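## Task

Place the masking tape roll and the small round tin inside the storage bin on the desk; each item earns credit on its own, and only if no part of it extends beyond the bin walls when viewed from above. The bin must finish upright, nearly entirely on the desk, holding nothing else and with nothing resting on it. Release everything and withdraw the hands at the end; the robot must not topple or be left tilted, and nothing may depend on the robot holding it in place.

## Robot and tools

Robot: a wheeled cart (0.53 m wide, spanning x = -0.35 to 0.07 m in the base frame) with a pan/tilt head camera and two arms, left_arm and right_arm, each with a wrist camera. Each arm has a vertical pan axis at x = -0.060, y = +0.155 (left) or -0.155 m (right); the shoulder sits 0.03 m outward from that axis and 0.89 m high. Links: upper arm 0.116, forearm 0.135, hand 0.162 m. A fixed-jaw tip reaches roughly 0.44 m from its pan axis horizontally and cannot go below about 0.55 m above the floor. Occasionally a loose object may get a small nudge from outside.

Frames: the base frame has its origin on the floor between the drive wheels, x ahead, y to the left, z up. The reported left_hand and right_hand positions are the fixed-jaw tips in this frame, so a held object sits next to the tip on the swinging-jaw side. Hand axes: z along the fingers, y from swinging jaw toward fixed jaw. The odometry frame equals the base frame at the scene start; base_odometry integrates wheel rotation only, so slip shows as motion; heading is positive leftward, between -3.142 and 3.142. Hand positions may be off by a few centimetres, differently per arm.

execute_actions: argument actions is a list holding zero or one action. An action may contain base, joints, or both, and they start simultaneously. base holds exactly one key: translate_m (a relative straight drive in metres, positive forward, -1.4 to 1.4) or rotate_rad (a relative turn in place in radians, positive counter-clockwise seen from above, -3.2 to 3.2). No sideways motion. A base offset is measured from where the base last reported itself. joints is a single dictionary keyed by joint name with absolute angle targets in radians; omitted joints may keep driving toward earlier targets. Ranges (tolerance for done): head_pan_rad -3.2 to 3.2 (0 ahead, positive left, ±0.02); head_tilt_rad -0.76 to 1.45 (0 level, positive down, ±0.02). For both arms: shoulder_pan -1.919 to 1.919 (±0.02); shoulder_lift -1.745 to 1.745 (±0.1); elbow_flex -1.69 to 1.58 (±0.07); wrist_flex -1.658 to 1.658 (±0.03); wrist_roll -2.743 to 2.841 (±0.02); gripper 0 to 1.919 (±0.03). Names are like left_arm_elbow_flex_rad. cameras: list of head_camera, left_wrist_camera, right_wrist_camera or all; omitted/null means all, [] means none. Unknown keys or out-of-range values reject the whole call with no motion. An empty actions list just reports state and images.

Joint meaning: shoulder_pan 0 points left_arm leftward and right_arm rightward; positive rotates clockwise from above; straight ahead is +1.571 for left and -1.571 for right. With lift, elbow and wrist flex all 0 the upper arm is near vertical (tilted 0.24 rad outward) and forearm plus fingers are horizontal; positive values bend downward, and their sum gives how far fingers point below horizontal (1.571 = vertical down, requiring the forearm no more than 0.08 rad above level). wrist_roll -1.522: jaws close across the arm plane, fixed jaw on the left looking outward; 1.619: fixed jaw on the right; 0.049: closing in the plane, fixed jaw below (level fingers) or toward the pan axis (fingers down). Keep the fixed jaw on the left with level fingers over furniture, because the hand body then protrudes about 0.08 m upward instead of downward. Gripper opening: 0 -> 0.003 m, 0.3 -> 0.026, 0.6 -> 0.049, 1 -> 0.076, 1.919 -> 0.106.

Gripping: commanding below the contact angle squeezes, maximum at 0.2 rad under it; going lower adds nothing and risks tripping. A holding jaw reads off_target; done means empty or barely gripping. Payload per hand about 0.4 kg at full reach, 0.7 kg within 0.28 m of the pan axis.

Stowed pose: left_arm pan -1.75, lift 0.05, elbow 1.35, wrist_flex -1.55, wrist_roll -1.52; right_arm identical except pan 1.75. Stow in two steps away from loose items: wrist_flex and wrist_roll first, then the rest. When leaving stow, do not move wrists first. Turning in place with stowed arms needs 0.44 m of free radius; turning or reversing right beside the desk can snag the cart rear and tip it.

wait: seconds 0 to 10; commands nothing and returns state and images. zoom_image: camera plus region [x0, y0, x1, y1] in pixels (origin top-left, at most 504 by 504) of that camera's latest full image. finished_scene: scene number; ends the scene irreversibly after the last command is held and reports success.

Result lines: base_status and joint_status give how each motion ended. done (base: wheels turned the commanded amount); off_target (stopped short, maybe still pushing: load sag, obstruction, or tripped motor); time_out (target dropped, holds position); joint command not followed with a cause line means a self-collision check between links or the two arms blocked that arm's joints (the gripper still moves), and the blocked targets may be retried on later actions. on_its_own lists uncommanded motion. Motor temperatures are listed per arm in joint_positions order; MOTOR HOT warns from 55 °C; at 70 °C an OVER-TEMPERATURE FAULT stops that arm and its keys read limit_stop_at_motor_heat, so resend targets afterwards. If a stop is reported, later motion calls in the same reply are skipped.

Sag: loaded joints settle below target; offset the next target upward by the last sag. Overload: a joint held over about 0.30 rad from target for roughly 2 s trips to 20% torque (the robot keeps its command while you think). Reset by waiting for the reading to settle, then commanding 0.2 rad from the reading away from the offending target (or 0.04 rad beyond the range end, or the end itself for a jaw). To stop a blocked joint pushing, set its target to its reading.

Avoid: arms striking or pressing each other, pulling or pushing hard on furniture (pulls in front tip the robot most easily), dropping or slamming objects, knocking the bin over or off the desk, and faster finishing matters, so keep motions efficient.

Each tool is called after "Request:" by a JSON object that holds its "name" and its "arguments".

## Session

Request:
{"name": "execute_actions", "arguments": {"actions": []}}

Scene clock: 0.00 s.
Motor temperatures (°C, as the motors report them): left_arm=[18 18 17 18 19] | right_arm=[17 18 15 18 20]
base_odometry: x=+0.000 y=+0.000 heading=+0.000 (m, m, rad; odometry frame)
base_status: not commanded
joint_positions: head_pan_rad=+0.001 head_tilt_rad=-0.035 left_arm_shoulder_pan_rad=-1.749 left_arm_shoulder_lift_rad=+0.105 left_arm_elbow_flex_rad=+1.353 left_arm_wrist_flex_rad=-1.525 left_arm_wrist_roll_rad=-1.524 left_arm_gripper_rad=+1.920 right_arm_shoulder_pan_rad=+1.783 right_arm_shoulder_lift_rad=+0.039 right_arm_elbow_flex_rad=+1.335 right_arm_wrist_flex_rad=-1.495 right_arm_wrist_roll_rad=-1.548 right_arm_gripper_rad=+1.920
joint_status: not commanded
left_hand: x=-0.3052 y=+0.1031 z=+0.8800 quat_wxyz=(-0.065, -0.681, -0.060, +0.727) (m; base frame)
right_hand: x=-0.3095 y=-0.1092 z=+0.8933 quat_wxyz=(-0.069, +0.659, -0.079, -0.745) (m; base frame)
pictures: head_camera, left_wrist_camera, right_wrist_camera
Images, in order (width x height): head_camera 644x476, left_wrist_camera 644x476, right_wrist_camera 644x476.

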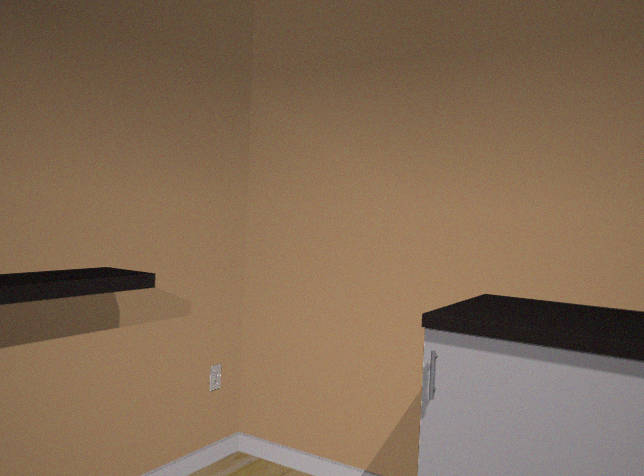

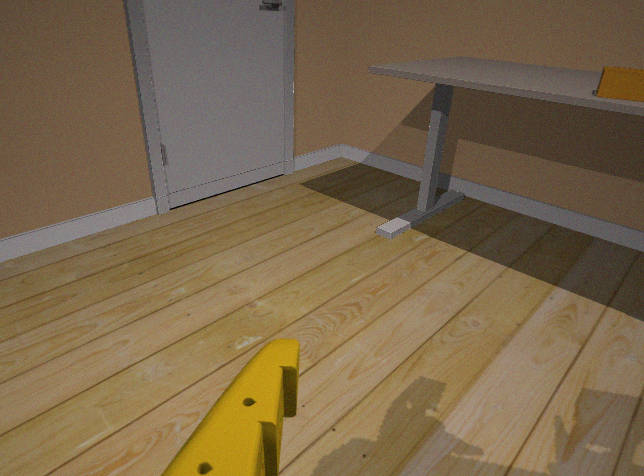

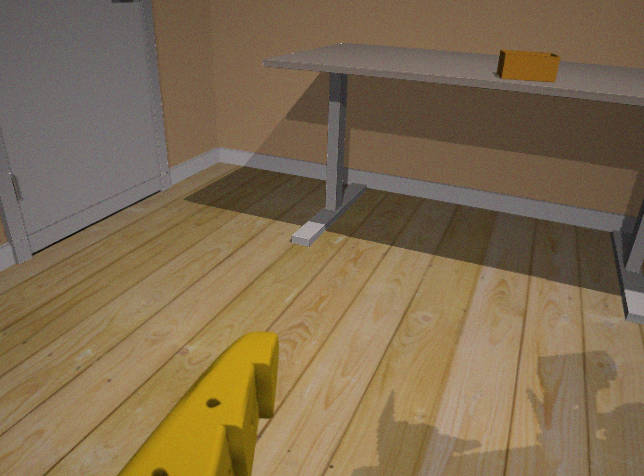

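Request:
{"name": "execute_actions", "arguments": {"actions": [{"joints":{"head_pan_rad":-0.8,"head_tilt_rad":0.3}}], "cameras": ["head_camera"]}}

Request:
{"name": "execute_actions", "arguments": {"actions": [{"joints":{"head_pan_rad":0.8,"head_tilt_rad":0.3,"left_arm_shoulder_pan_rad":1.3,"left_arm_shoulder_lift_rad":-0.3,"left_arm_elbow_flex_rad":1.3,"right_arm_shoulder_pan_rad":-1.3,"right_arm_shoulder_lift_rad":-0.3,"right_arm_elbow_flex_rad":1.3}}], "cameras": ["head_camera"]}}

Request:
{"name": "execute_actions", "arguments": {"actions": [{"joints":{"head_pan_rad":1.7,"head_tilt_rad":0.3}}], "cameras": ["head_camera"]}}

Scene clock: 1.60 s.
Motor temperatures (°C, as the motors report them): left_arm=[18 18 17 18 19] | right_arm=[17 18 15 18 20]
base_odometry: x=+0.000 y=+0.000 heading=+0.000 (m, m, rad; odometry frame)
base_status: not commanded
joint_positions: head_pan_rad=-0.790 head_tilt_rad=+0.293 left_arm_shoulder_pan_rad=-1.749 left_arm_shoulder_lift_rad=+0.105 left_arm_elbow_flex_rad=+1.353 left_arm_wrist_flex_rad=-1.525 left_arm_wrist_roll_rad=-1.524 left_arm_gripper_rad=+1.920 right_arm_shoulder_pan_rad=+1.783 right_arm_shoulder_lift_rad=+0.039 right_arm_elbow_flex_rad=+1.335 right_arm_wrist_flex_rad=-1.495 right_arm_wrist_roll_rad=-1.548 right_arm_gripper_rad=+1.920
joint_status: all done
left_hand: x=-0.3052 y=+0.1031 z=+0.8800 quat_wxyz=(-0.065, -0.681, -0.060, +0.727) (m; base frame)
right_hand: x=-0.3095 y=-0.1092 z=+0.8933 quat_wxyz=(-0.069, +0.659, -0.079, -0.745) (m; base frame)
pictures: head_camera
Images, in order (width x height): head_camera 644x476.

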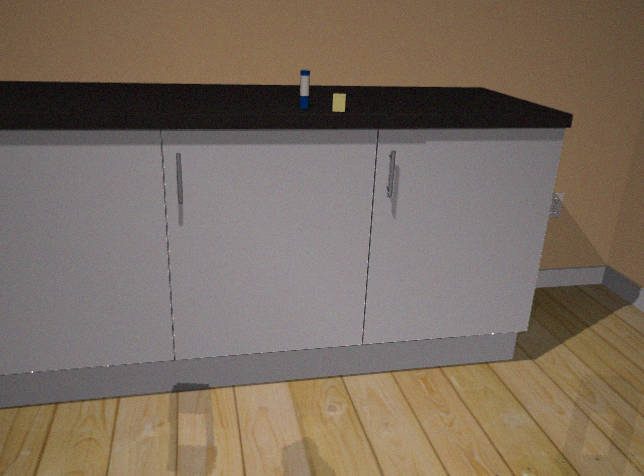

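Scene clock: 4.57 s.
Motor temperatures (°C, as the motors report them): left_arm=[18 18 17 18 19] | right_arm=[17 18 15 18 20]
base_odometry: x=+0.000 y=+0.000 heading=+0.000 (m, m, rad; odometry frame)
base_status: not commanded
joint_positions: head_pan_rad=+0.790 head_tilt_rad=+0.293 left_arm_shoulder_pan_rad=+1.292 left_arm_shoulder_lift_rad=-0.274 left_arm_elbow_flex_rad=+1.327 left_arm_wrist_flex_rad=-1.525 left_arm_wrist_roll_rad=-1.524 left_arm_gripper_rad=+1.920 right_arm_shoulder_pan_rad=-1.294 right_arm_shoulder_lift_rad=-0.273 right_arm_elbow_flex_rad=+1.326 right_arm_wrist_flex_rad=-1.495 right_arm_wrist_roll_rad=-1.548 right_arm_gripper_rad=+1.920
joint_status: all done
left_hand: x=+0.1698 y=+0.2289 z=+0.9680 quat_wxyz=(+0.844, -0.072, +0.517, +0.119) (m; base frame)
right_hand: x=+0.1763 y=-0.2140 z=+0.9640 quat_wxyz=(+0.838, +0.081, +0.529, -0.105) (m; base frame)
pictures: head_camera
Images, in order (width x height): head_camera 644x476.

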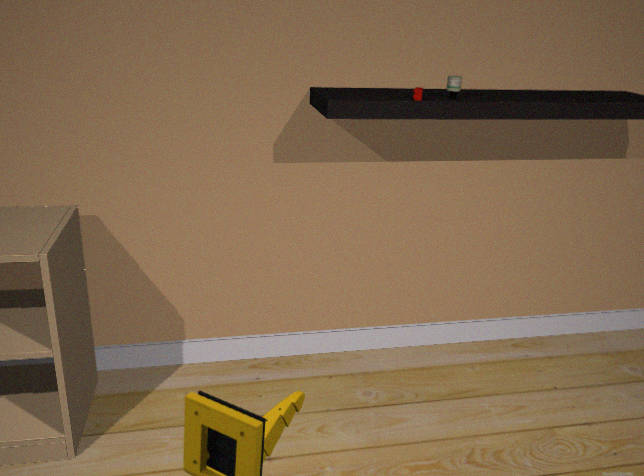

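Scene clock: 5.97 s.
Motor temperatures (°C, as the motors report them): left_arm=[18 18 17 18 19] | right_arm=[17 18 15 18 20]
base_odometry: x=+0.000 y=+0.000 heading=+0.000 (m, m, rad; odometry frame)
base_status: not commanded
joint_positions: head_pan_rad=+1.690 head_tilt_rad=+0.293 left_arm_shoulder_pan_rad=+1.292 left_arm_shoulder_lift_rad=-0.274 left_arm_elbow_flex_rad=+1.327 left_arm_wrist_flex_rad=-1.525 left_arm_wrist_roll_rad=-1.524 left_arm_gripper_rad=+1.920 right_arm_shoulder_pan_rad=-1.294 right_arm_shoulder_lift_rad=-0.273 right_arm_elbow_flex_rad=+1.326 right_arm_wrist_flex_rad=-1.495 right_arm_wrist_roll_rad=-1.548 right_arm_gripper_rad=+1.920
joint_status: all done
left_hand: x=+0.1698 y=+0.2289 z=+0.9680 quat_wxyz=(+0.844, -0.072, +0.517, +0.119) (m; base frame)
right_hand: x=+0.1763 y=-0.2140 z=+0.9640 quat_wxyz=(+0.838, +0.081, +0.529, -0.105) (m; base frame)
pictures: head_camera
Images, in order (width x height): head_camera 644x476.

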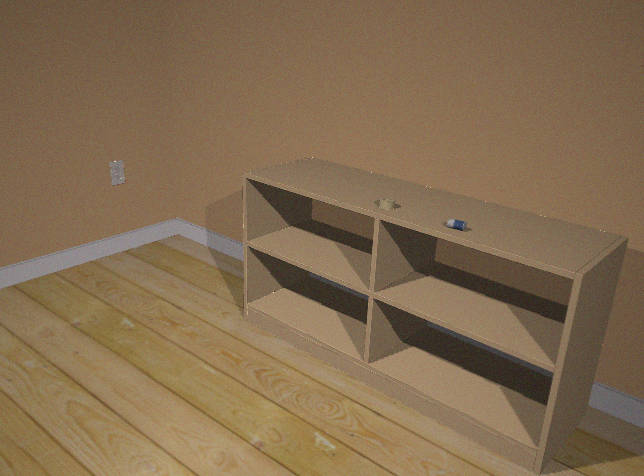

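Request:
{"name": "zoom_image", "arguments": {"camera": "head_camera", "region": [350, 180, 490, 250]}}

Request:
{"name": "execute_actions", "arguments": {"actions": [{"base":{"rotate_rad":0.5},"joints":{"head_pan_rad":0.1,"head_tilt_rad":0.3}}], "cameras": ["head_camera"]}}

Request:
{"name": "zoom_image", "arguments": {"camera": "head_camera", "region": [270, 50, 410, 130]}}

Region (350, 180, 490, 250) of head_camera's 644x476 image, scaled by 3.600.

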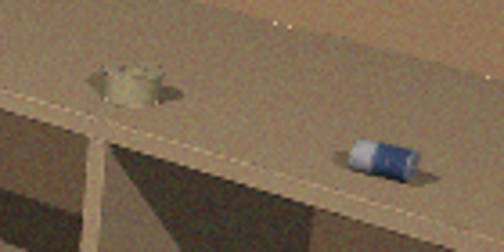

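Scene clock: 8.07 s.
Motor temperatures (°C, as the motors report them): left_arm=[18 18 17 18 19] | right_arm=[17 18 15 18 20]
base_odometry: x=+0.000 y=+0.000 heading=+0.499 (m, m, rad; odometry frame)
base_status: done
joint_positions: head_pan_rad=+0.110 head_tilt_rad=+0.293 left_arm_shoulder_pan_rad=+1.292 left_arm_shoulder_lift_rad=-0.274 left_arm_elbow_flex_rad=+1.327 left_arm_wrist_flex_rad=-1.525 left_arm_wrist_roll_rad=-1.524 left_arm_gripper_rad=+1.920 right_arm_shoulder_pan_rad=-1.294 right_arm_shoulder_lift_rad=-0.275 right_arm_elbow_flex_rad=+1.326 right_arm_wrist_flex_rad=-1.495 right_arm_wrist_roll_rad=-1.548 right_arm_gripper_rad=+1.920
joint_status: all done
left_hand: x=+0.1698 y=+0.2289 z=+0.9680 quat_wxyz=(+0.844, -0.072, +0.517, +0.119) (m; base frame)
right_hand: x=+0.1761 y=-0.2140 z=+0.9644 quat_wxyz=(+0.839, +0.081, +0.528, -0.106) (m; base frame)
pictures: head_camera
Images, in order (width x height): head_camera 644x476.

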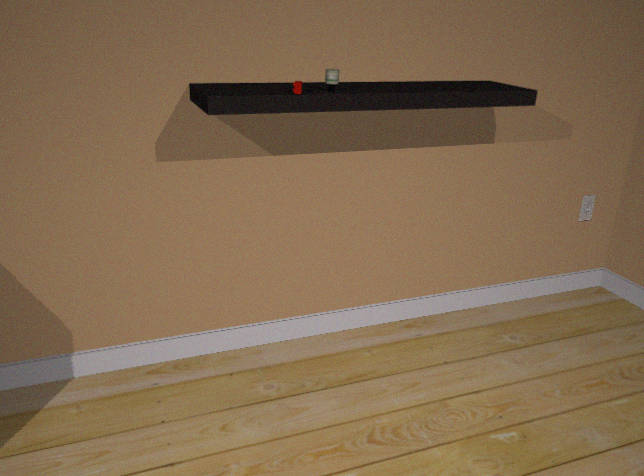

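Region (270, 50, 410, 130) of head_camera's 644x476 image, scaled by 3.600; it fills the top 288 rows of this view, and the rest is white.

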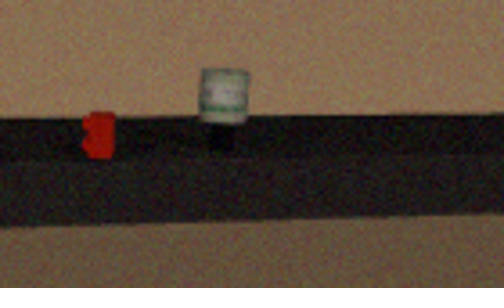

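Request:
{"name": "execute_actions", "arguments": {"actions": [{"base":{"rotate_rad":-1.5},"joints":{"head_pan_rad":-0.9,"head_tilt_rad":0.35}}], "cameras": ["head_camera"]}}

Scene clock: 10.73 s.
Motor temperatures (°C, as the motors report them): left_arm=[18 18 17 18 19] | right_arm=[17 18 15 18 20]
base_odometry: x=-0.001 y=+0.000 heading=-1.000 (m, m, rad; odometry frame)
base_status: done
joint_positions: head_pan_rad=-0.890 head_tilt_rad=+0.343 left_arm_shoulder_pan_rad=+1.292 left_arm_shoulder_lift_rad=-0.274 left_arm_elbow_flex_rad=+1.327 left_arm_wrist_flex_rad=-1.525 left_arm_wrist_roll_rad=-1.524 left_arm_gripper_rad=+1.920 right_arm_shoulder_pan_rad=-1.294 right_arm_shoulder_lift_rad=-0.275 right_arm_elbow_flex_rad=+1.326 right_arm_wrist_flex_rad=-1.495 right_arm_wrist_roll_rad=-1.548 right_arm_gripper_rad=+1.920
joint_status: all done
left_hand: x=+0.1698 y=+0.2289 z=+0.9680 quat_wxyz=(+0.844, -0.072, +0.517, +0.119) (m; base frame)
right_hand: x=+0.1761 y=-0.2140 z=+0.9644 quat_wxyz=(+0.839, +0.081, +0.528, -0.106) (m; base frame)
pictures: head_camera
Images, in order (width x height): head_camera 644x476.

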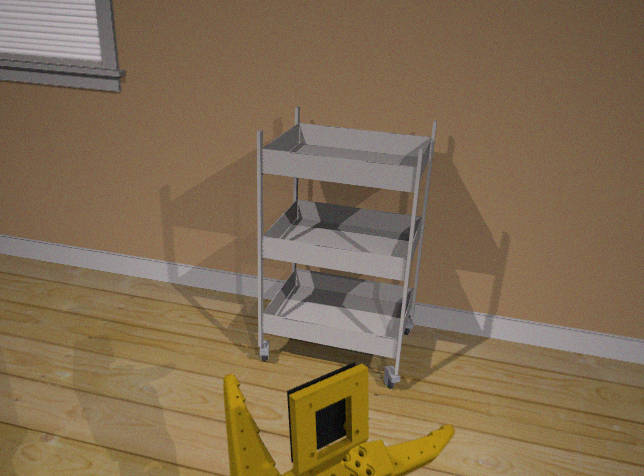

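Request:
{"name": "zoom_image", "arguments": {"camera": "head_camera", "region": [240, 100, 450, 200]}}

Region (240, 100, 450, 200) of head_camera's 644x476 image, scaled by 2.400; it fills the top 240 rows of this view, and the rest is white.

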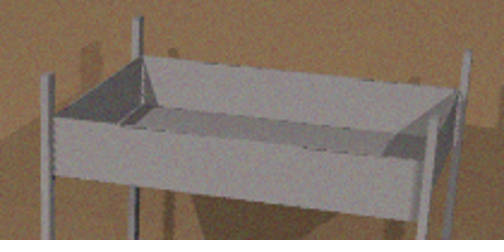

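Request:
{"name": "execute_actions", "arguments": {"actions": [{"base":{"rotate_rad":-0.88},"joints":{"head_pan_rad":-1.95,"head_tilt_rad":0.3}}], "cameras": ["head_camera"]}}

Request:
{"name": "execute_actions", "arguments": {"actions": [{"base":{"translate_m":0.9},"joints":{"head_pan_rad":0,"head_tilt_rad":0.55,"left_arm_shoulder_lift_rad":-0.2,"left_arm_elbow_flex_rad":-0.3,"left_arm_wrist_flex_rad":1.2,"right_arm_shoulder_lift_rad":-0.2,"right_arm_elbow_flex_rad":-0.3,"right_arm_wrist_flex_rad":1.2,"left_arm_gripper_rad":1.0,"right_arm_gripper_rad":1.0}}], "cameras": ["head_camera"]}}

Scene clock: 12.93 s.
Motor temperatures (°C, as the motors report them): left_arm=[18 18 17 18 19] | right_arm=[17 18 15 18 20]
base_odometry: x=-0.001 y=+0.000 heading=-1.879 (m, m, rad; odometry frame)
base_status: done
joint_positions: head_pan_rad=-1.940 head_tilt_rad=+0.313 left_arm_shoulder_pan_rad=+1.292 left_arm_shoulder_lift_rad=-0.274 left_arm_elbow_flex_rad=+1.327 left_arm_wrist_flex_rad=-1.525 left_arm_wrist_roll_rad=-1.524 left_arm_gripper_rad=+1.920 right_arm_shoulder_pan_rad=-1.294 right_arm_shoulder_lift_rad=-0.275 right_arm_elbow_flex_rad=+1.326 right_arm_wrist_flex_rad=-1.495 right_arm_wrist_roll_rad=-1.548 right_arm_gripper_rad=+1.920
joint_status: all done
left_hand: x=+0.1698 y=+0.2289 z=+0.9680 quat_wxyz=(+0.844, -0.072, +0.517, +0.119) (m; base frame)
right_hand: x=+0.1761 y=-0.2140 z=+0.9644 quat_wxyz=(+0.839, +0.081, +0.528, -0.106) (m; base frame)
pictures: head_camera
Images, in order (width x height): head_camera 644x476.

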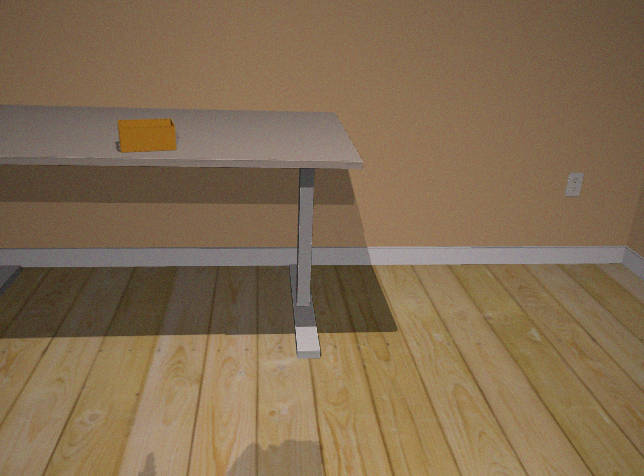

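Scene clock: 18.20 s.
Motor temperatures (°C, as the motors report them): left_arm=[18 18 17 18 19] | right_arm=[17 18 15 18 20]
base_odometry: x=-0.275 y=-0.857 heading=-1.879 (m, m, rad; odometry frame)
base_status: done
joint_positions: head_pan_rad=-0.010 head_tilt_rad=+0.544 left_arm_shoulder_pan_rad=+1.292 left_arm_shoulder_lift_rad=-0.193 left_arm_elbow_flex_rad=-0.261 left_arm_wrist_flex_rad=+1.196 left_arm_wrist_roll_rad=-1.524 left_arm_gripper_rad=+1.008 right_arm_shoulder_pan_rad=-1.294 right_arm_shoulder_lift_rad=-0.192 right_arm_elbow_flex_rad=-0.263 right_arm_wrist_flex_rad=+1.197 right_arm_wrist_roll_rad=-1.548 right_arm_gripper_rad=+1.009
joint_status: all done
left_hand: x=+0.2007 y=+0.2378 z=+0.9648 quat_wxyz=(+0.398, -0.127, +0.907, +0.056) (m; base frame)
right_hand: x=+0.2053 y=-0.2223 z=+0.9654 quat_wxyz=(+0.400, +0.138, +0.905, -0.050) (m; base frame)
pictures: head_camera
Images, in order (width x height): head_camera 644x476.

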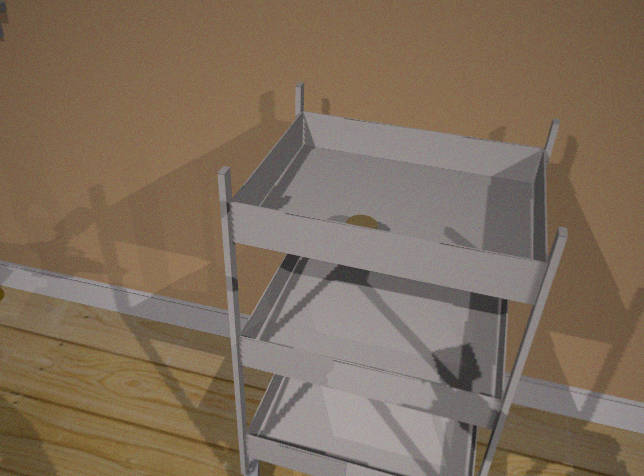

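Request:
{"name": "execute_actions", "arguments": {"actions": [{"base":{"rotate_rad":-0.29},"joints":{"head_pan_rad":0.2,"head_tilt_rad":0.9,"left_arm_shoulder_pan_rad":1.58}}], "cameras": []}}

Request:
{"name": "execute_actions", "arguments": {"actions": [{"base":{"translate_m":0.43},"joints":{"left_arm_shoulder_lift_rad":0.52,"left_arm_elbow_flex_rad":-0.58,"left_arm_wrist_flex_rad":1.42}}], "cameras": ["head_camera","left_wrist_camera"]}}

Scene clock: 19.73 s.
Motor temperatures (°C, as the motors report them): left_arm=[18 18 17 18 19] | right_arm=[17 18 15 18 20]
base_odometry: x=-0.275 y=-0.857 heading=-2.167 (m, m, rad; odometry frame)
base_status: done
joint_positions: head_pan_rad=+0.190 head_tilt_rad=+0.895 left_arm_shoulder_pan_rad=+1.572 left_arm_shoulder_lift_rad=-0.193 left_arm_elbow_flex_rad=-0.261 left_arm_wrist_flex_rad=+1.196 left_arm_wrist_roll_rad=-1.524 left_arm_gripper_rad=+1.008 right_arm_shoulder_pan_rad=-1.296 right_arm_shoulder_lift_rad=-0.192 right_arm_elbow_flex_rad=-0.263 right_arm_wrist_flex_rad=+1.197 right_arm_wrist_roll_rad=-1.548 right_arm_gripper_rad=+1.009
joint_status: all done
left_hand: x=+0.2134 y=+0.1623 z=+0.9648 quat_wxyz=(+0.402, +0.001, +0.916, +0.000) (m; base frame)
right_hand: x=+0.2054 y=-0.2219 z=+0.9654 quat_wxyz=(+0.400, +0.137, +0.905, -0.050) (m; base frame)
pictures: none
No camera images: the call's "cameras" was empty. Leave "cameras" out to get every camera's image.

Scene clock: 22.73 s.
Motor temperatures (°C, as the motors report them): left_arm=[18 18 17 18 19] | right_arm=[17 18 15 18 20]
base_odometry: x=-0.517 y=-1.212 heading=-2.168 (m, m, rad; odometry frame)
base_status: done
joint_positions: head_pan_rad=+0.190 head_tilt_rad=+0.895 left_arm_shoulder_pan_rad=+1.572 left_arm_shoulder_lift_rad=+0.538 left_arm_elbow_flex_rad=-0.543 left_arm_wrist_flex_rad=+1.414 left_arm_wrist_roll_rad=-1.524 left_arm_gripper_rad=+1.008 right_arm_shoulder_pan_rad=-1.296 right_arm_shoulder_lift_rad=-0.192 right_arm_elbow_flex_rad=-0.263 right_arm_wrist_flex_rad=+1.197 right_arm_wrist_roll_rad=-1.548 right_arm_gripper_rad=+1.009
joint_status: all done
left_hand: x=+0.2126 y=+0.1623 z=+0.8238 quat_wxyz=(+0.081, +0.002, +0.997, +0.000) (m; base frame)
right_hand: x=+0.2054 y=-0.2219 z=+0.9654 quat_wxyz=(+0.400, +0.137, +0.905, -0.050) (m; base frame)
pictures: head_camera, left_wrist_camera
Images, in order (width x height): head_camera 644x476, left_wrist_camera 644x476.

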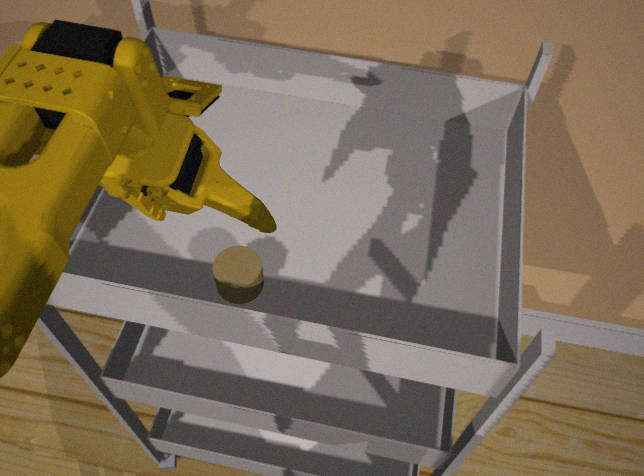

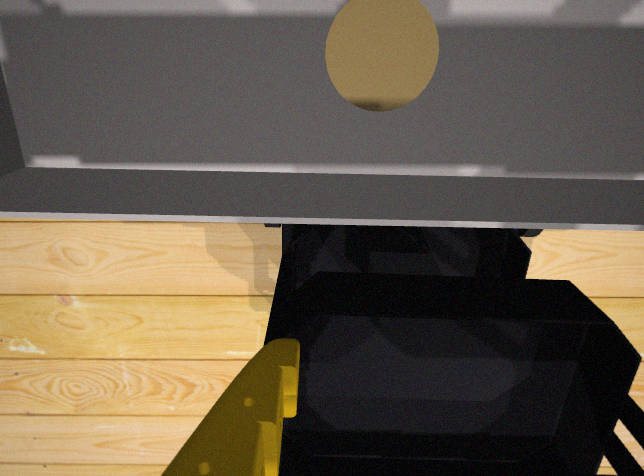

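Request:
{"name": "execute_actions", "arguments": {"actions": [{"base":{"translate_m":0.04},"joints":{"left_arm_shoulder_pan_rad":1.545}}], "cameras": []}}

Request:
{"name": "execute_actions", "arguments": {"actions": [{"joints":{"left_arm_shoulder_lift_rad":0.79,"left_arm_elbow_flex_rad":-0.36,"left_arm_wrist_flex_rad":0.98}}], "cameras": ["head_camera","left_wrist_camera"]}}

Scene clock: 23.93 s.
Motor temperatures (°C, as the motors report them): left_arm=[18 18 17 18 19] | right_arm=[17 18 15 18 20]
base_odometry: x=-0.540 y=-1.246 heading=-2.168 (m, m, rad; odometry frame)
base_status: done
joint_positions: head_pan_rad=+0.190 head_tilt_rad=+0.895 left_arm_shoulder_pan_rad=+1.554 left_arm_shoulder_lift_rad=+0.538 left_arm_elbow_flex_rad=-0.543 left_arm_wrist_flex_rad=+1.414 left_arm_wrist_roll_rad=-1.524 left_arm_gripper_rad=+1.008 right_arm_shoulder_pan_rad=-1.296 right_arm_shoulder_lift_rad=-0.192 right_arm_elbow_flex_rad=-0.263 right_arm_wrist_flex_rad=+1.197 right_arm_wrist_roll_rad=-1.548 right_arm_gripper_rad=+1.009
joint_status: all done
left_hand: x=+0.2124 y=+0.1673 z=+0.8238 quat_wxyz=(+0.081, -0.008, +0.997, +0.001) (m; base frame)
right_hand: x=+0.2054 y=-0.2219 z=+0.9654 quat_wxyz=(+0.400, +0.137, +0.905, -0.050) (m; base frame)
pictures: none
No camera images: the call's "cameras" was empty. Leave "cameras" out to get every camera's image.

Scene clock: 25.03 s.
Motor temperatures (°C, as the motors report them): left_arm=[18 18 17 18 19] | right_arm=[17 18 15 18 20]
base_odometry: x=-0.540 y=-1.246 heading=-2.168 (m, m, rad; odometry frame)
base_status: not commanded
joint_positions: head_pan_rad=+0.190 head_tilt_rad=+0.895 left_arm_shoulder_pan_rad=+1.554 left_arm_shoulder_lift_rad=+0.811 left_arm_elbow_flex_rad=-0.356 left_arm_wrist_flex_rad=+0.989 left_arm_wrist_roll_rad=-1.524 left_arm_gripper_rad=+1.008 right_arm_shoulder_pan_rad=-1.296 right_arm_shoulder_lift_rad=-0.192 right_arm_elbow_flex_rad=-0.263 right_arm_wrist_flex_rad=+1.197 right_arm_wrist_roll_rad=-1.548 right_arm_gripper_rad=+1.009
joint_status: all done
left_hand: x=+0.2146 y=+0.1674 z=+0.7374 quat_wxyz=(+0.063, -0.008, +0.998, +0.001) (m; base frame)
right_hand: x=+0.2054 y=-0.2219 z=+0.9654 quat_wxyz=(+0.400, +0.137, +0.905, -0.050) (m; base frame)
pictures: head_camera, left_wrist_camera
Images, in order (width x height): head_camera 644x476, left_wrist_camera 644x476.

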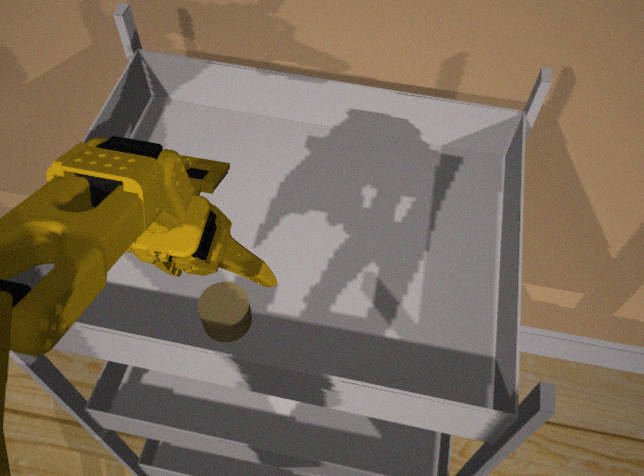

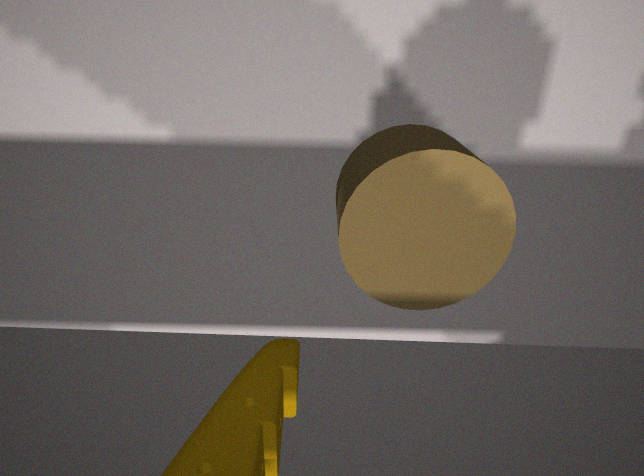

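Request:
{"name": "execute_actions", "arguments": {"actions": [{"joints":{"left_arm_shoulder_lift_rad":1.12,"left_arm_elbow_flex_rad":-0.545,"left_arm_wrist_flex_rad":0.81}}], "cameras": ["head_camera","left_wrist_camera"]}}

Scene clock: 26.27 s.
Motor temperatures (°C, as the motors report them): left_arm=[18 18 17 18 19] | right_arm=[17 18 15 18 20]
base_odometry: x=-0.540 y=-1.246 heading=-2.168 (m, m, rad; odometry frame)
base_status: not commanded
joint_positions: head_pan_rad=+0.190 head_tilt_rad=+0.895 left_arm_shoulder_pan_rad=+1.554 left_arm_shoulder_lift_rad=+1.142 left_arm_elbow_flex_rad=-0.512 left_arm_wrist_flex_rad=+0.821 left_arm_wrist_roll_rad=-1.524 left_arm_gripper_rad=+1.008 right_arm_shoulder_pan_rad=-1.296 right_arm_shoulder_lift_rad=-0.192 right_arm_elbow_flex_rad=-0.263 right_arm_wrist_flex_rad=+1.197 right_arm_wrist_roll_rad=-1.548 right_arm_gripper_rad=+1.009
joint_status: all done
left_hand: x=+0.2154 y=+0.1674 z=+0.6807 quat_wxyz=(+0.060, -0.008, +0.998, +0.001) (m; base frame)
right_hand: x=+0.2054 y=-0.2219 z=+0.9654 quat_wxyz=(+0.400, +0.137, +0.905, -0.050) (m; base frame)
pictures: head_camera, left_wrist_camera
Images, in order (width x height): head_camera 644x476, left_wrist_camera 644x476.

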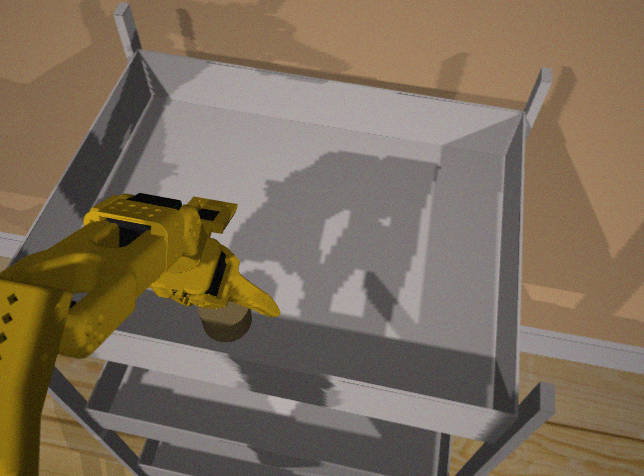

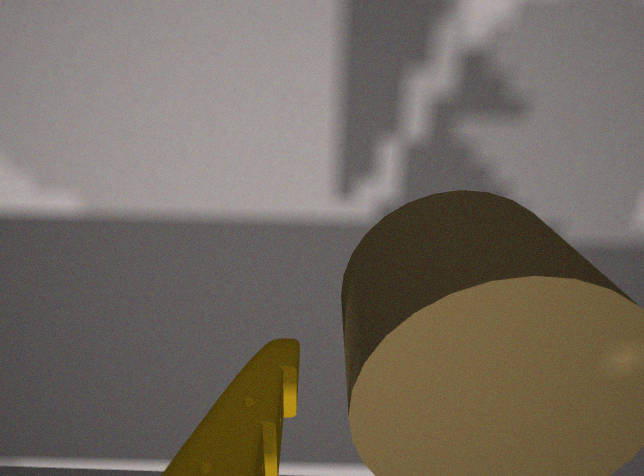

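Request:
{"name": "execute_actions", "arguments": {"actions": [{"joints":{"left_arm_shoulder_lift_rad":1.15,"left_arm_shoulder_pan_rad":1.585,"left_arm_gripper_rad":0.4}}], "cameras": ["head_camera","left_wrist_camera"]}}

Scene clock: 27.30 s.
Motor temperatures (°C, as the motors report them): left_arm=[18 18 17 18 19] | right_arm=[17 18 15 18 20]
base_odometry: x=-0.540 y=-1.246 heading=-2.168 (m, m, rad; odometry frame)
base_status: not commanded
joint_positions: head_pan_rad=+0.190 head_tilt_rad=+0.895 left_arm_shoulder_pan_rad=+1.577 left_arm_shoulder_lift_rad=+1.170 left_arm_elbow_flex_rad=-0.514 left_arm_wrist_flex_rad=+0.821 left_arm_wrist_roll_rad=-1.524 left_arm_gripper_rad=+0.554 right_arm_shoulder_pan_rad=-1.296 right_arm_shoulder_lift_rad=-0.192 right_arm_elbow_flex_rad=-0.263 right_arm_wrist_flex_rad=+1.197 right_arm_wrist_roll_rad=-1.548 right_arm_gripper_rad=+1.009
joint_status: left_arm_gripper_rad off_target (ended at +0.554, target +0.400); the others done
left_hand: x=+0.2100 y=+0.1611 z=+0.6742 quat_wxyz=(+0.047, +0.004, +0.999, +0.000) (m; base frame)
right_hand: x=+0.2054 y=-0.2219 z=+0.9654 quat_wxyz=(+0.400, +0.137, +0.905, -0.050) (m; base frame)
pictures: head_camera, left_wrist_camera
Images, in order (width x height): head_camera 644x476, left_wrist_camera 644x476.

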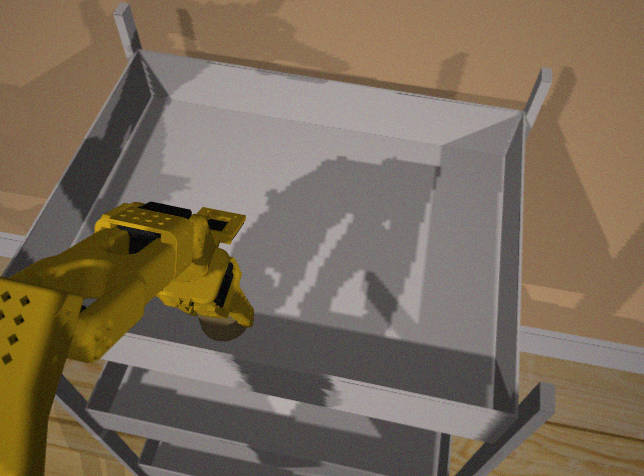

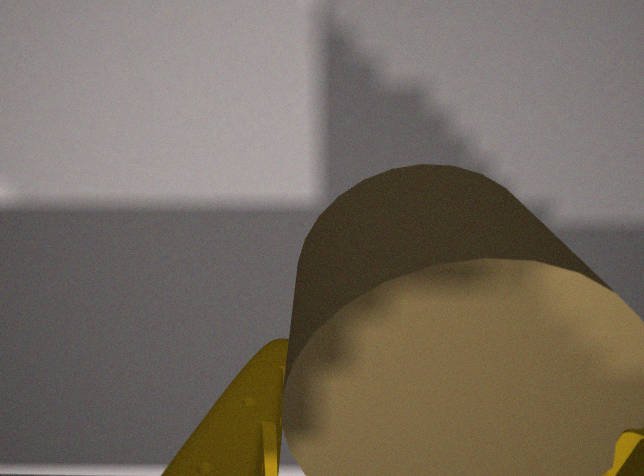

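Request:
{"name": "execute_actions", "arguments": {"actions": [{"joints":{"left_arm_shoulder_lift_rad":0.5,"left_arm_wrist_flex_rad":1.2,"left_arm_gripper_rad":0.37}}], "cameras": ["left_wrist_camera"]}}

Request:
{"name": "execute_actions", "arguments": {"actions": [{"base":{"translate_m":-0.42},"joints":{"left_arm_shoulder_lift_rad":-0.5,"left_arm_elbow_flex_rad":0.0,"left_arm_shoulder_pan_rad":1.3,"head_pan_rad":-0.3,"head_tilt_rad":0.45}}], "cameras": []}}

Request:
{"name": "execute_actions", "arguments": {"actions": [{"base":{"rotate_rad":-2.465},"joints":{"right_arm_shoulder_pan_rad":-1.0}}], "cameras": ["head_camera"]}}

Request:
{"name": "execute_actions", "arguments": {"actions": [{"base":{"translate_m":1.4}}], "cameras": ["head_camera","left_wrist_camera"]}}

Scene clock: 29.07 s.
Motor temperatures (°C, as the motors report them): left_arm=[18 18 17 18 19] | right_arm=[17 18 15 18 20]
base_odometry: x=-0.540 y=-1.246 heading=-2.168 (m, m, rad; odometry frame)
base_status: not commanded
joint_positions: head_pan_rad=+0.190 head_tilt_rad=+0.895 left_arm_shoulder_pan_rad=+1.577 left_arm_shoulder_lift_rad=+0.558 left_arm_elbow_flex_rad=-0.515 left_arm_wrist_flex_rad=+1.193 left_arm_wrist_roll_rad=-1.524 left_arm_gripper_rad=+0.550 right_arm_shoulder_pan_rad=-1.296 right_arm_shoulder_lift_rad=-0.192 right_arm_elbow_flex_rad=-0.263 right_arm_wrist_flex_rad=+1.197 right_arm_wrist_roll_rad=-1.548 right_arm_gripper_rad=+1.009
joint_status: left_arm_gripper_rad off_target (ended at +0.550, target +0.370); the others done
left_hand: x=+0.2413 y=+0.1609 z=+0.8225 quat_wxyz=(+0.167, +0.004, +0.986, +0.000) (m; base frame)
right_hand: x=+0.2054 y=-0.2219 z=+0.9654 quat_wxyz=(+0.400, +0.137, +0.905, -0.050) (m; base frame)
pictures: left_wrist_camera
Images, in order (width x height): left_wrist_camera 644x476.

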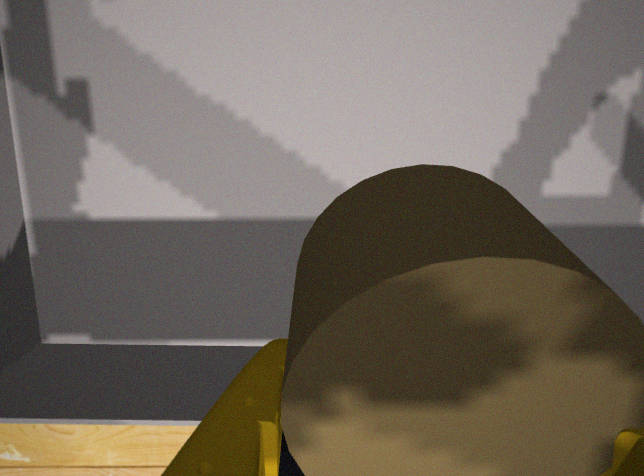

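Scene clock: 31.93 s.
Motor temperatures (°C, as the motors report them): left_arm=[18 18 17 18 19] | right_arm=[17 18 15 18 20]
base_odometry: x=-0.304 y=-0.899 heading=-2.168 (m, m, rad; odometry frame)
base_status: done
joint_positions: head_pan_rad=-0.290 head_tilt_rad=+0.463 left_arm_shoulder_pan_rad=+1.310 left_arm_shoulder_lift_rad=-0.472 left_arm_elbow_flex_rad=+0.005 left_arm_wrist_flex_rad=+1.196 left_arm_wrist_roll_rad=-1.524 left_arm_gripper_rad=+0.550 right_arm_shoulder_pan_rad=-1.296 right_arm_shoulder_lift_rad=-0.192 right_arm_elbow_flex_rad=-0.263 right_arm_wrist_flex_rad=+1.197 right_arm_wrist_roll_rad=-1.548 right_arm_gripper_rad=+1.009
joint_status: all done
left_hand: x=+0.1717 y=+0.2248 z=+0.9652 quat_wxyz=(+0.405, -0.118, +0.905, +0.053) (m; base frame)
right_hand: x=+0.2054 y=-0.2219 z=+0.9654 quat_wxyz=(+0.400, +0.137, +0.905, -0.050) (m; base frame)
pictures: none
No camera images: the call's "cameras" was empty. Leave "cameras" out to get every camera's image.

Scene clock: 35.70 s.
Motor temperatures (°C, as the motors report them): left_arm=[18 18 17 18 19] | right_arm=[17 18 15 18 20]
base_odometry: x=-0.303 y=-0.899 heading=+1.651 (m, m, rad; odometry frame)
base_status: done
joint_positions: head_pan_rad=-0.290 head_tilt_rad=+0.463 left_arm_shoulder_pan_rad=+1.309 left_arm_shoulder_lift_rad=-0.472 left_arm_elbow_flex_rad=+0.005 left_arm_wrist_flex_rad=+1.196 left_arm_wrist_roll_rad=-1.524 left_arm_gripper_rad=+0.550 right_arm_shoulder_pan_rad=-1.004 right_arm_shoulder_lift_rad=-0.192 right_arm_elbow_flex_rad=-0.263 right_arm_wrist_flex_rad=+1.197 right_arm_wrist_roll_rad=-1.548 right_arm_gripper_rad=+1.009
joint_status: all done
left_hand: x=+0.1716 y=+0.2252 z=+0.9652 quat_wxyz=(+0.405, -0.119, +0.905, +0.054) (m; base frame)
right_hand: x=+0.1750 y=-0.2953 z=+0.9654 quat_wxyz=(+0.388, +0.267, +0.875, -0.107) (m; base frame)
pictures: head_camera
Images, in order (width x height): head_camera 644x476.

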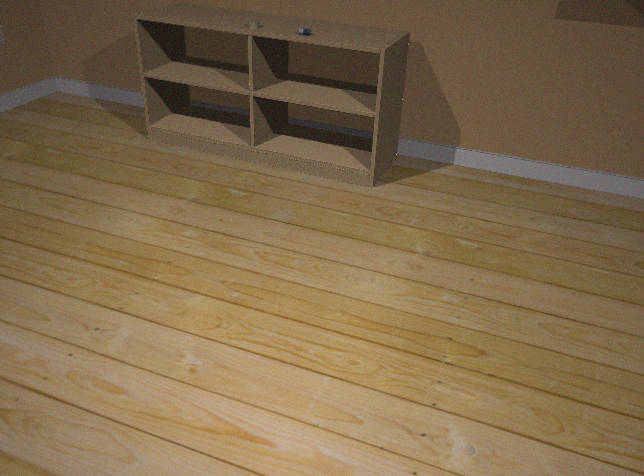

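Scene clock: 43.47 s.
Motor temperatures (°C, as the motors report them): left_arm=[18 18 17 18 19] | right_arm=[17 18 15 18 20]
base_odometry: x=-0.416 y=+0.497 heading=+1.653 (m, m, rad; odometry frame)
base_status: done
joint_positions: head_pan_rad=-0.290 head_tilt_rad=+0.463 left_arm_shoulder_pan_rad=+1.309 left_arm_shoulder_lift_rad=-0.473 left_arm_elbow_flex_rad=+0.005 left_arm_wrist_flex_rad=+1.196 left_arm_wrist_roll_rad=-1.524 left_arm_gripper_rad=+0.550 right_arm_shoulder_pan_rad=-1.004 right_arm_shoulder_lift_rad=-0.192 right_arm_elbow_flex_rad=-0.263 right_arm_wrist_flex_rad=+1.197 right_arm_wrist_roll_rad=-1.548 right_arm_gripper_rad=+1.009
joint_status: not commanded
left_hand: x=+0.1714 y=+0.2251 z=+0.9655 quat_wxyz=(+0.405, -0.119, +0.905, +0.054) (m; base frame)
right_hand: x=+0.1750 y=-0.2953 z=+0.9654 quat_wxyz=(+0.388, +0.267, +0.875, -0.107) (m; base frame)
pictures: head_camera, left_wrist_camera
Images, in order (width x height): head_camera 644x476, left_wrist_camera 644x476.

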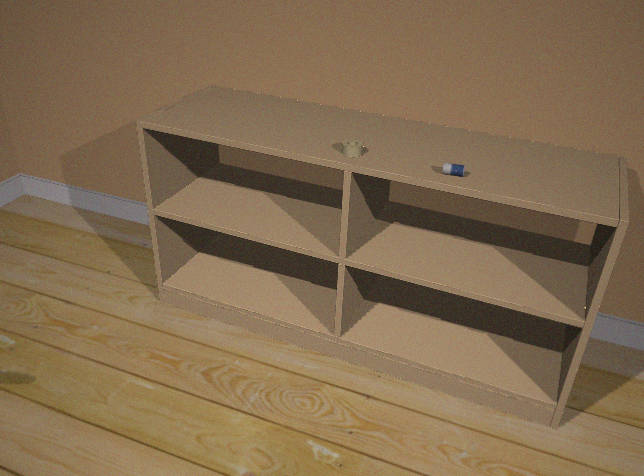

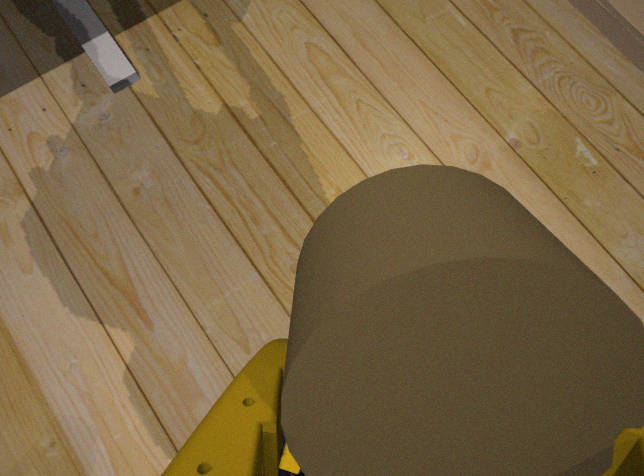

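Request:
{"name": "execute_actions", "arguments": {"actions": [{"base":{"translate_m":0.95},"joints":{"head_pan_rad":-0.85,"head_tilt_rad":0.7,"right_arm_shoulder_pan_rad":-1.6,"right_arm_shoulder_lift_rad":0.78,"right_arm_elbow_flex_rad":-0.15,"right_arm_wrist_flex_rad":0.7,"right_arm_wrist_roll_rad":-1.522}}], "cameras": ["head_camera"]}}

Scene clock: 49.27 s.
Motor temperatures (°C, as the motors report them): left_arm=[18 18 17 18 19] | right_arm=[17 18 15 18 20]
base_odometry: x=-0.496 y=+1.444 heading=+1.655 (m, m, rad; odometry frame)
base_status: done
joint_positions: head_pan_rad=-0.840 head_tilt_rad=+0.695 left_arm_shoulder_pan_rad=+1.309 left_arm_shoulder_lift_rad=-0.473 left_arm_elbow_flex_rad=+0.005 left_arm_wrist_flex_rad=+1.196 left_arm_wrist_roll_rad=-1.524 left_arm_gripper_rad=+0.550 right_arm_shoulder_pan_rad=-1.593 right_arm_shoulder_lift_rad=+0.800 right_arm_elbow_flex_rad=-0.148 right_arm_wrist_flex_rad=+0.710 right_arm_wrist_roll_rad=-1.530 right_arm_gripper_rad=+1.009
joint_status: all done
left_hand: x=+0.1714 y=+0.2251 z=+0.9655 quat_wxyz=(+0.405, -0.119, +0.905, +0.054) (m; base frame)
right_hand: x=+0.2140 y=-0.1411 z=+0.7175 quat_wxyz=(+0.104, -0.007, +0.995, +0.002) (m; base frame)
pictures: head_camera
Images, in order (width x height): head_camera 644x476.

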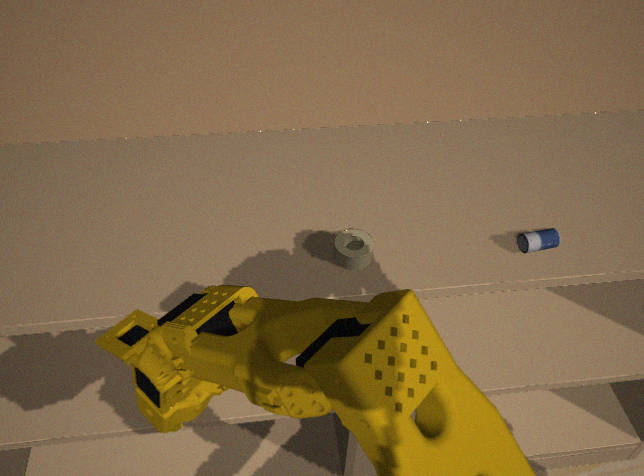

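Request:
{"name": "execute_actions", "arguments": {"actions": [{"base":{"rotate_rad":-0.70},"joints":{"head_pan_rad":-0.25,"head_tilt_rad":1.0,"right_arm_shoulder_pan_rad":-1.665}}], "cameras": []}}

Request:
{"name": "execute_actions", "arguments": {"actions": [{"base":{"translate_m":0.325},"joints":{"right_arm_shoulder_lift_rad":1.0,"right_arm_elbow_flex_rad":-0.31,"right_arm_wrist_flex_rad":0.65}}], "cameras": ["head_camera","right_wrist_camera"]}}

Scene clock: 51.07 s.
Motor temperatures (°C, as the motors report them): left_arm=[18 18 17 18 19] | right_arm=[17 18 15 18 20]
base_odometry: x=-0.497 y=+1.443 heading=+0.956 (m, m, rad; odometry frame)
base_status: done
joint_positions: head_pan_rad=-0.260 head_tilt_rad=+0.995 left_arm_shoulder_pan_rad=+1.309 left_arm_shoulder_lift_rad=-0.473 left_arm_elbow_flex_rad=+0.005 left_arm_wrist_flex_rad=+1.196 left_arm_wrist_roll_rad=-1.524 left_arm_gripper_rad=+0.550 right_arm_shoulder_pan_rad=-1.659 right_arm_shoulder_lift_rad=+0.800 right_arm_elbow_flex_rad=-0.148 right_arm_wrist_flex_rad=+0.710 right_arm_wrist_roll_rad=-1.530 right_arm_gripper_rad=+1.009
joint_status: all done
left_hand: x=+0.1714 y=+0.2251 z=+0.9655 quat_wxyz=(+0.405, -0.119, +0.905, +0.054) (m; base frame)
right_hand: x=+0.2125 y=-0.1231 z=+0.7175 quat_wxyz=(+0.104, -0.040, +0.994, +0.005) (m; base frame)
pictures: none
No camera images: the call's "cameras" was empty. Leave "cameras" out to get every camera's image.

Scene clock: 53.53 s.
Motor temperatures (°C, as the motors report them): left_arm=[18 18 17 18 19] | right_arm=[17 18 15 18 20]
base_odometry: x=-0.309 y=+1.708 heading=+0.955 (m, m, rad; odometry frame)
base_status: done
joint_positions: head_pan_rad=-0.260 head_tilt_rad=+0.995 left_arm_shoulder_pan_rad=+1.309 left_arm_shoulder_lift_rad=-0.473 left_arm_elbow_flex_rad=+0.005 left_arm_wrist_flex_rad=+1.196 left_arm_wrist_roll_rad=-1.524 left_arm_gripper_rad=+0.550 right_arm_shoulder_pan_rad=-1.659 right_arm_shoulder_lift_rad=+1.020 right_arm_elbow_flex_rad=-0.280 right_arm_wrist_flex_rad=+0.660 right_arm_wrist_roll_rad=-1.530 right_arm_gripper_rad=+1.009
joint_status: all done
left_hand: x=+0.1714 y=+0.2251 z=+0.9655 quat_wxyz=(+0.405, -0.119, +0.905, +0.054) (m; base frame)
right_hand: x=+0.2095 y=-0.1233 z=+0.6838 quat_wxyz=(+0.085, -0.040, +0.996, +0.004) (m; base frame)
pictures: head_camera, right_wrist_camera
Images, in order (width x height): head_camera 644x476, right_wrist_camera 644x476.

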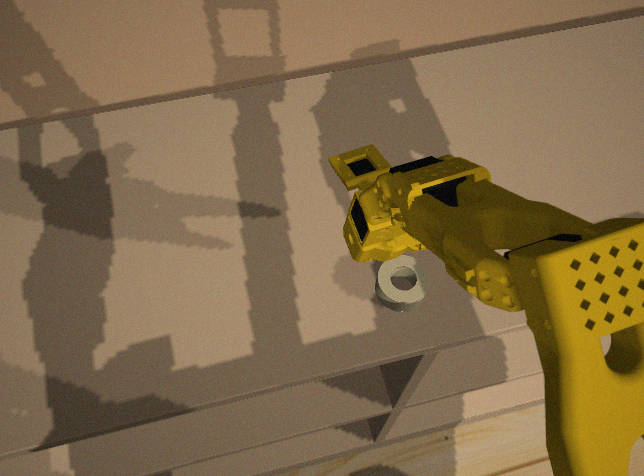

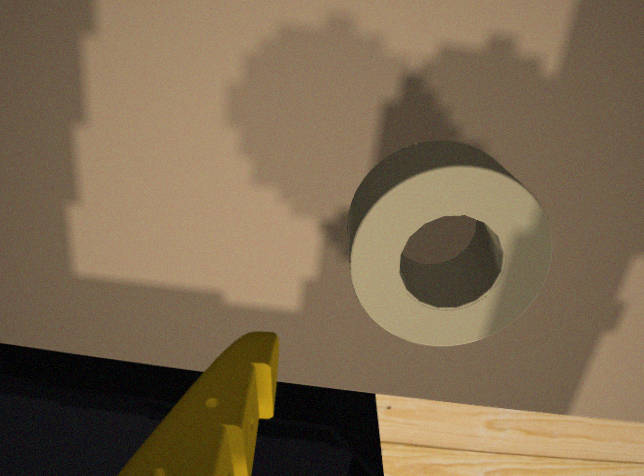

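Request:
{"name": "execute_actions", "arguments": {"actions": [{"joints":{"right_arm_shoulder_pan_rad":-1.625,"right_arm_shoulder_lift_rad":1.355,"right_arm_elbow_flex_rad":-0.626,"right_arm_wrist_flex_rad":0.63}}], "cameras": ["right_wrist_camera"]}}

Scene clock: 54.77 s.
Motor temperatures (°C, as the motors report them): left_arm=[18 18 17 18 19] | right_arm=[17 18 15 18 20]
base_odometry: x=-0.309 y=+1.708 heading=+0.955 (m, m, rad; odometry frame)
base_status: not commanded
joint_positions: head_pan_rad=-0.260 head_tilt_rad=+0.995 left_arm_shoulder_pan_rad=+1.309 left_arm_shoulder_lift_rad=-0.473 left_arm_elbow_flex_rad=+0.005 left_arm_wrist_flex_rad=+1.196 left_arm_wrist_roll_rad=-1.524 left_arm_gripper_rad=+0.550 right_arm_shoulder_pan_rad=-1.632 right_arm_shoulder_lift_rad=+1.377 right_arm_elbow_flex_rad=-0.596 right_arm_wrist_flex_rad=+0.640 right_arm_wrist_roll_rad=-1.530 right_arm_gripper_rad=+1.009
joint_status: all done
left_hand: x=+0.1714 y=+0.2251 z=+0.9655 quat_wxyz=(+0.405, -0.119, +0.905, +0.054) (m; base frame)
right_hand: x=+0.2085 y=-0.1309 z=+0.6382 quat_wxyz=(+0.075, -0.026, +0.997, +0.003) (m; base frame)
pictures: right_wrist_camera
Images, in order (width x height): right_wrist_camera 644x476.

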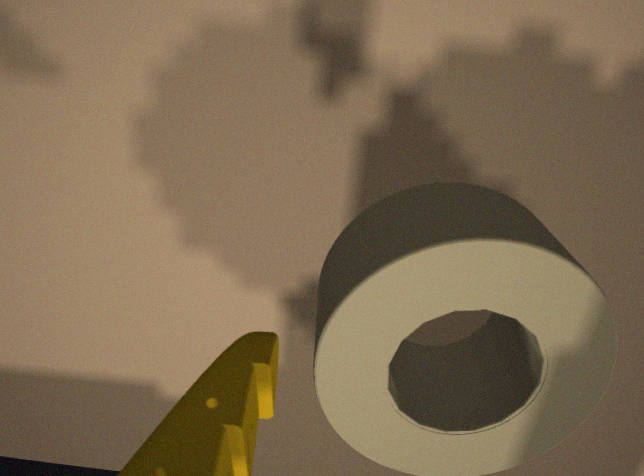

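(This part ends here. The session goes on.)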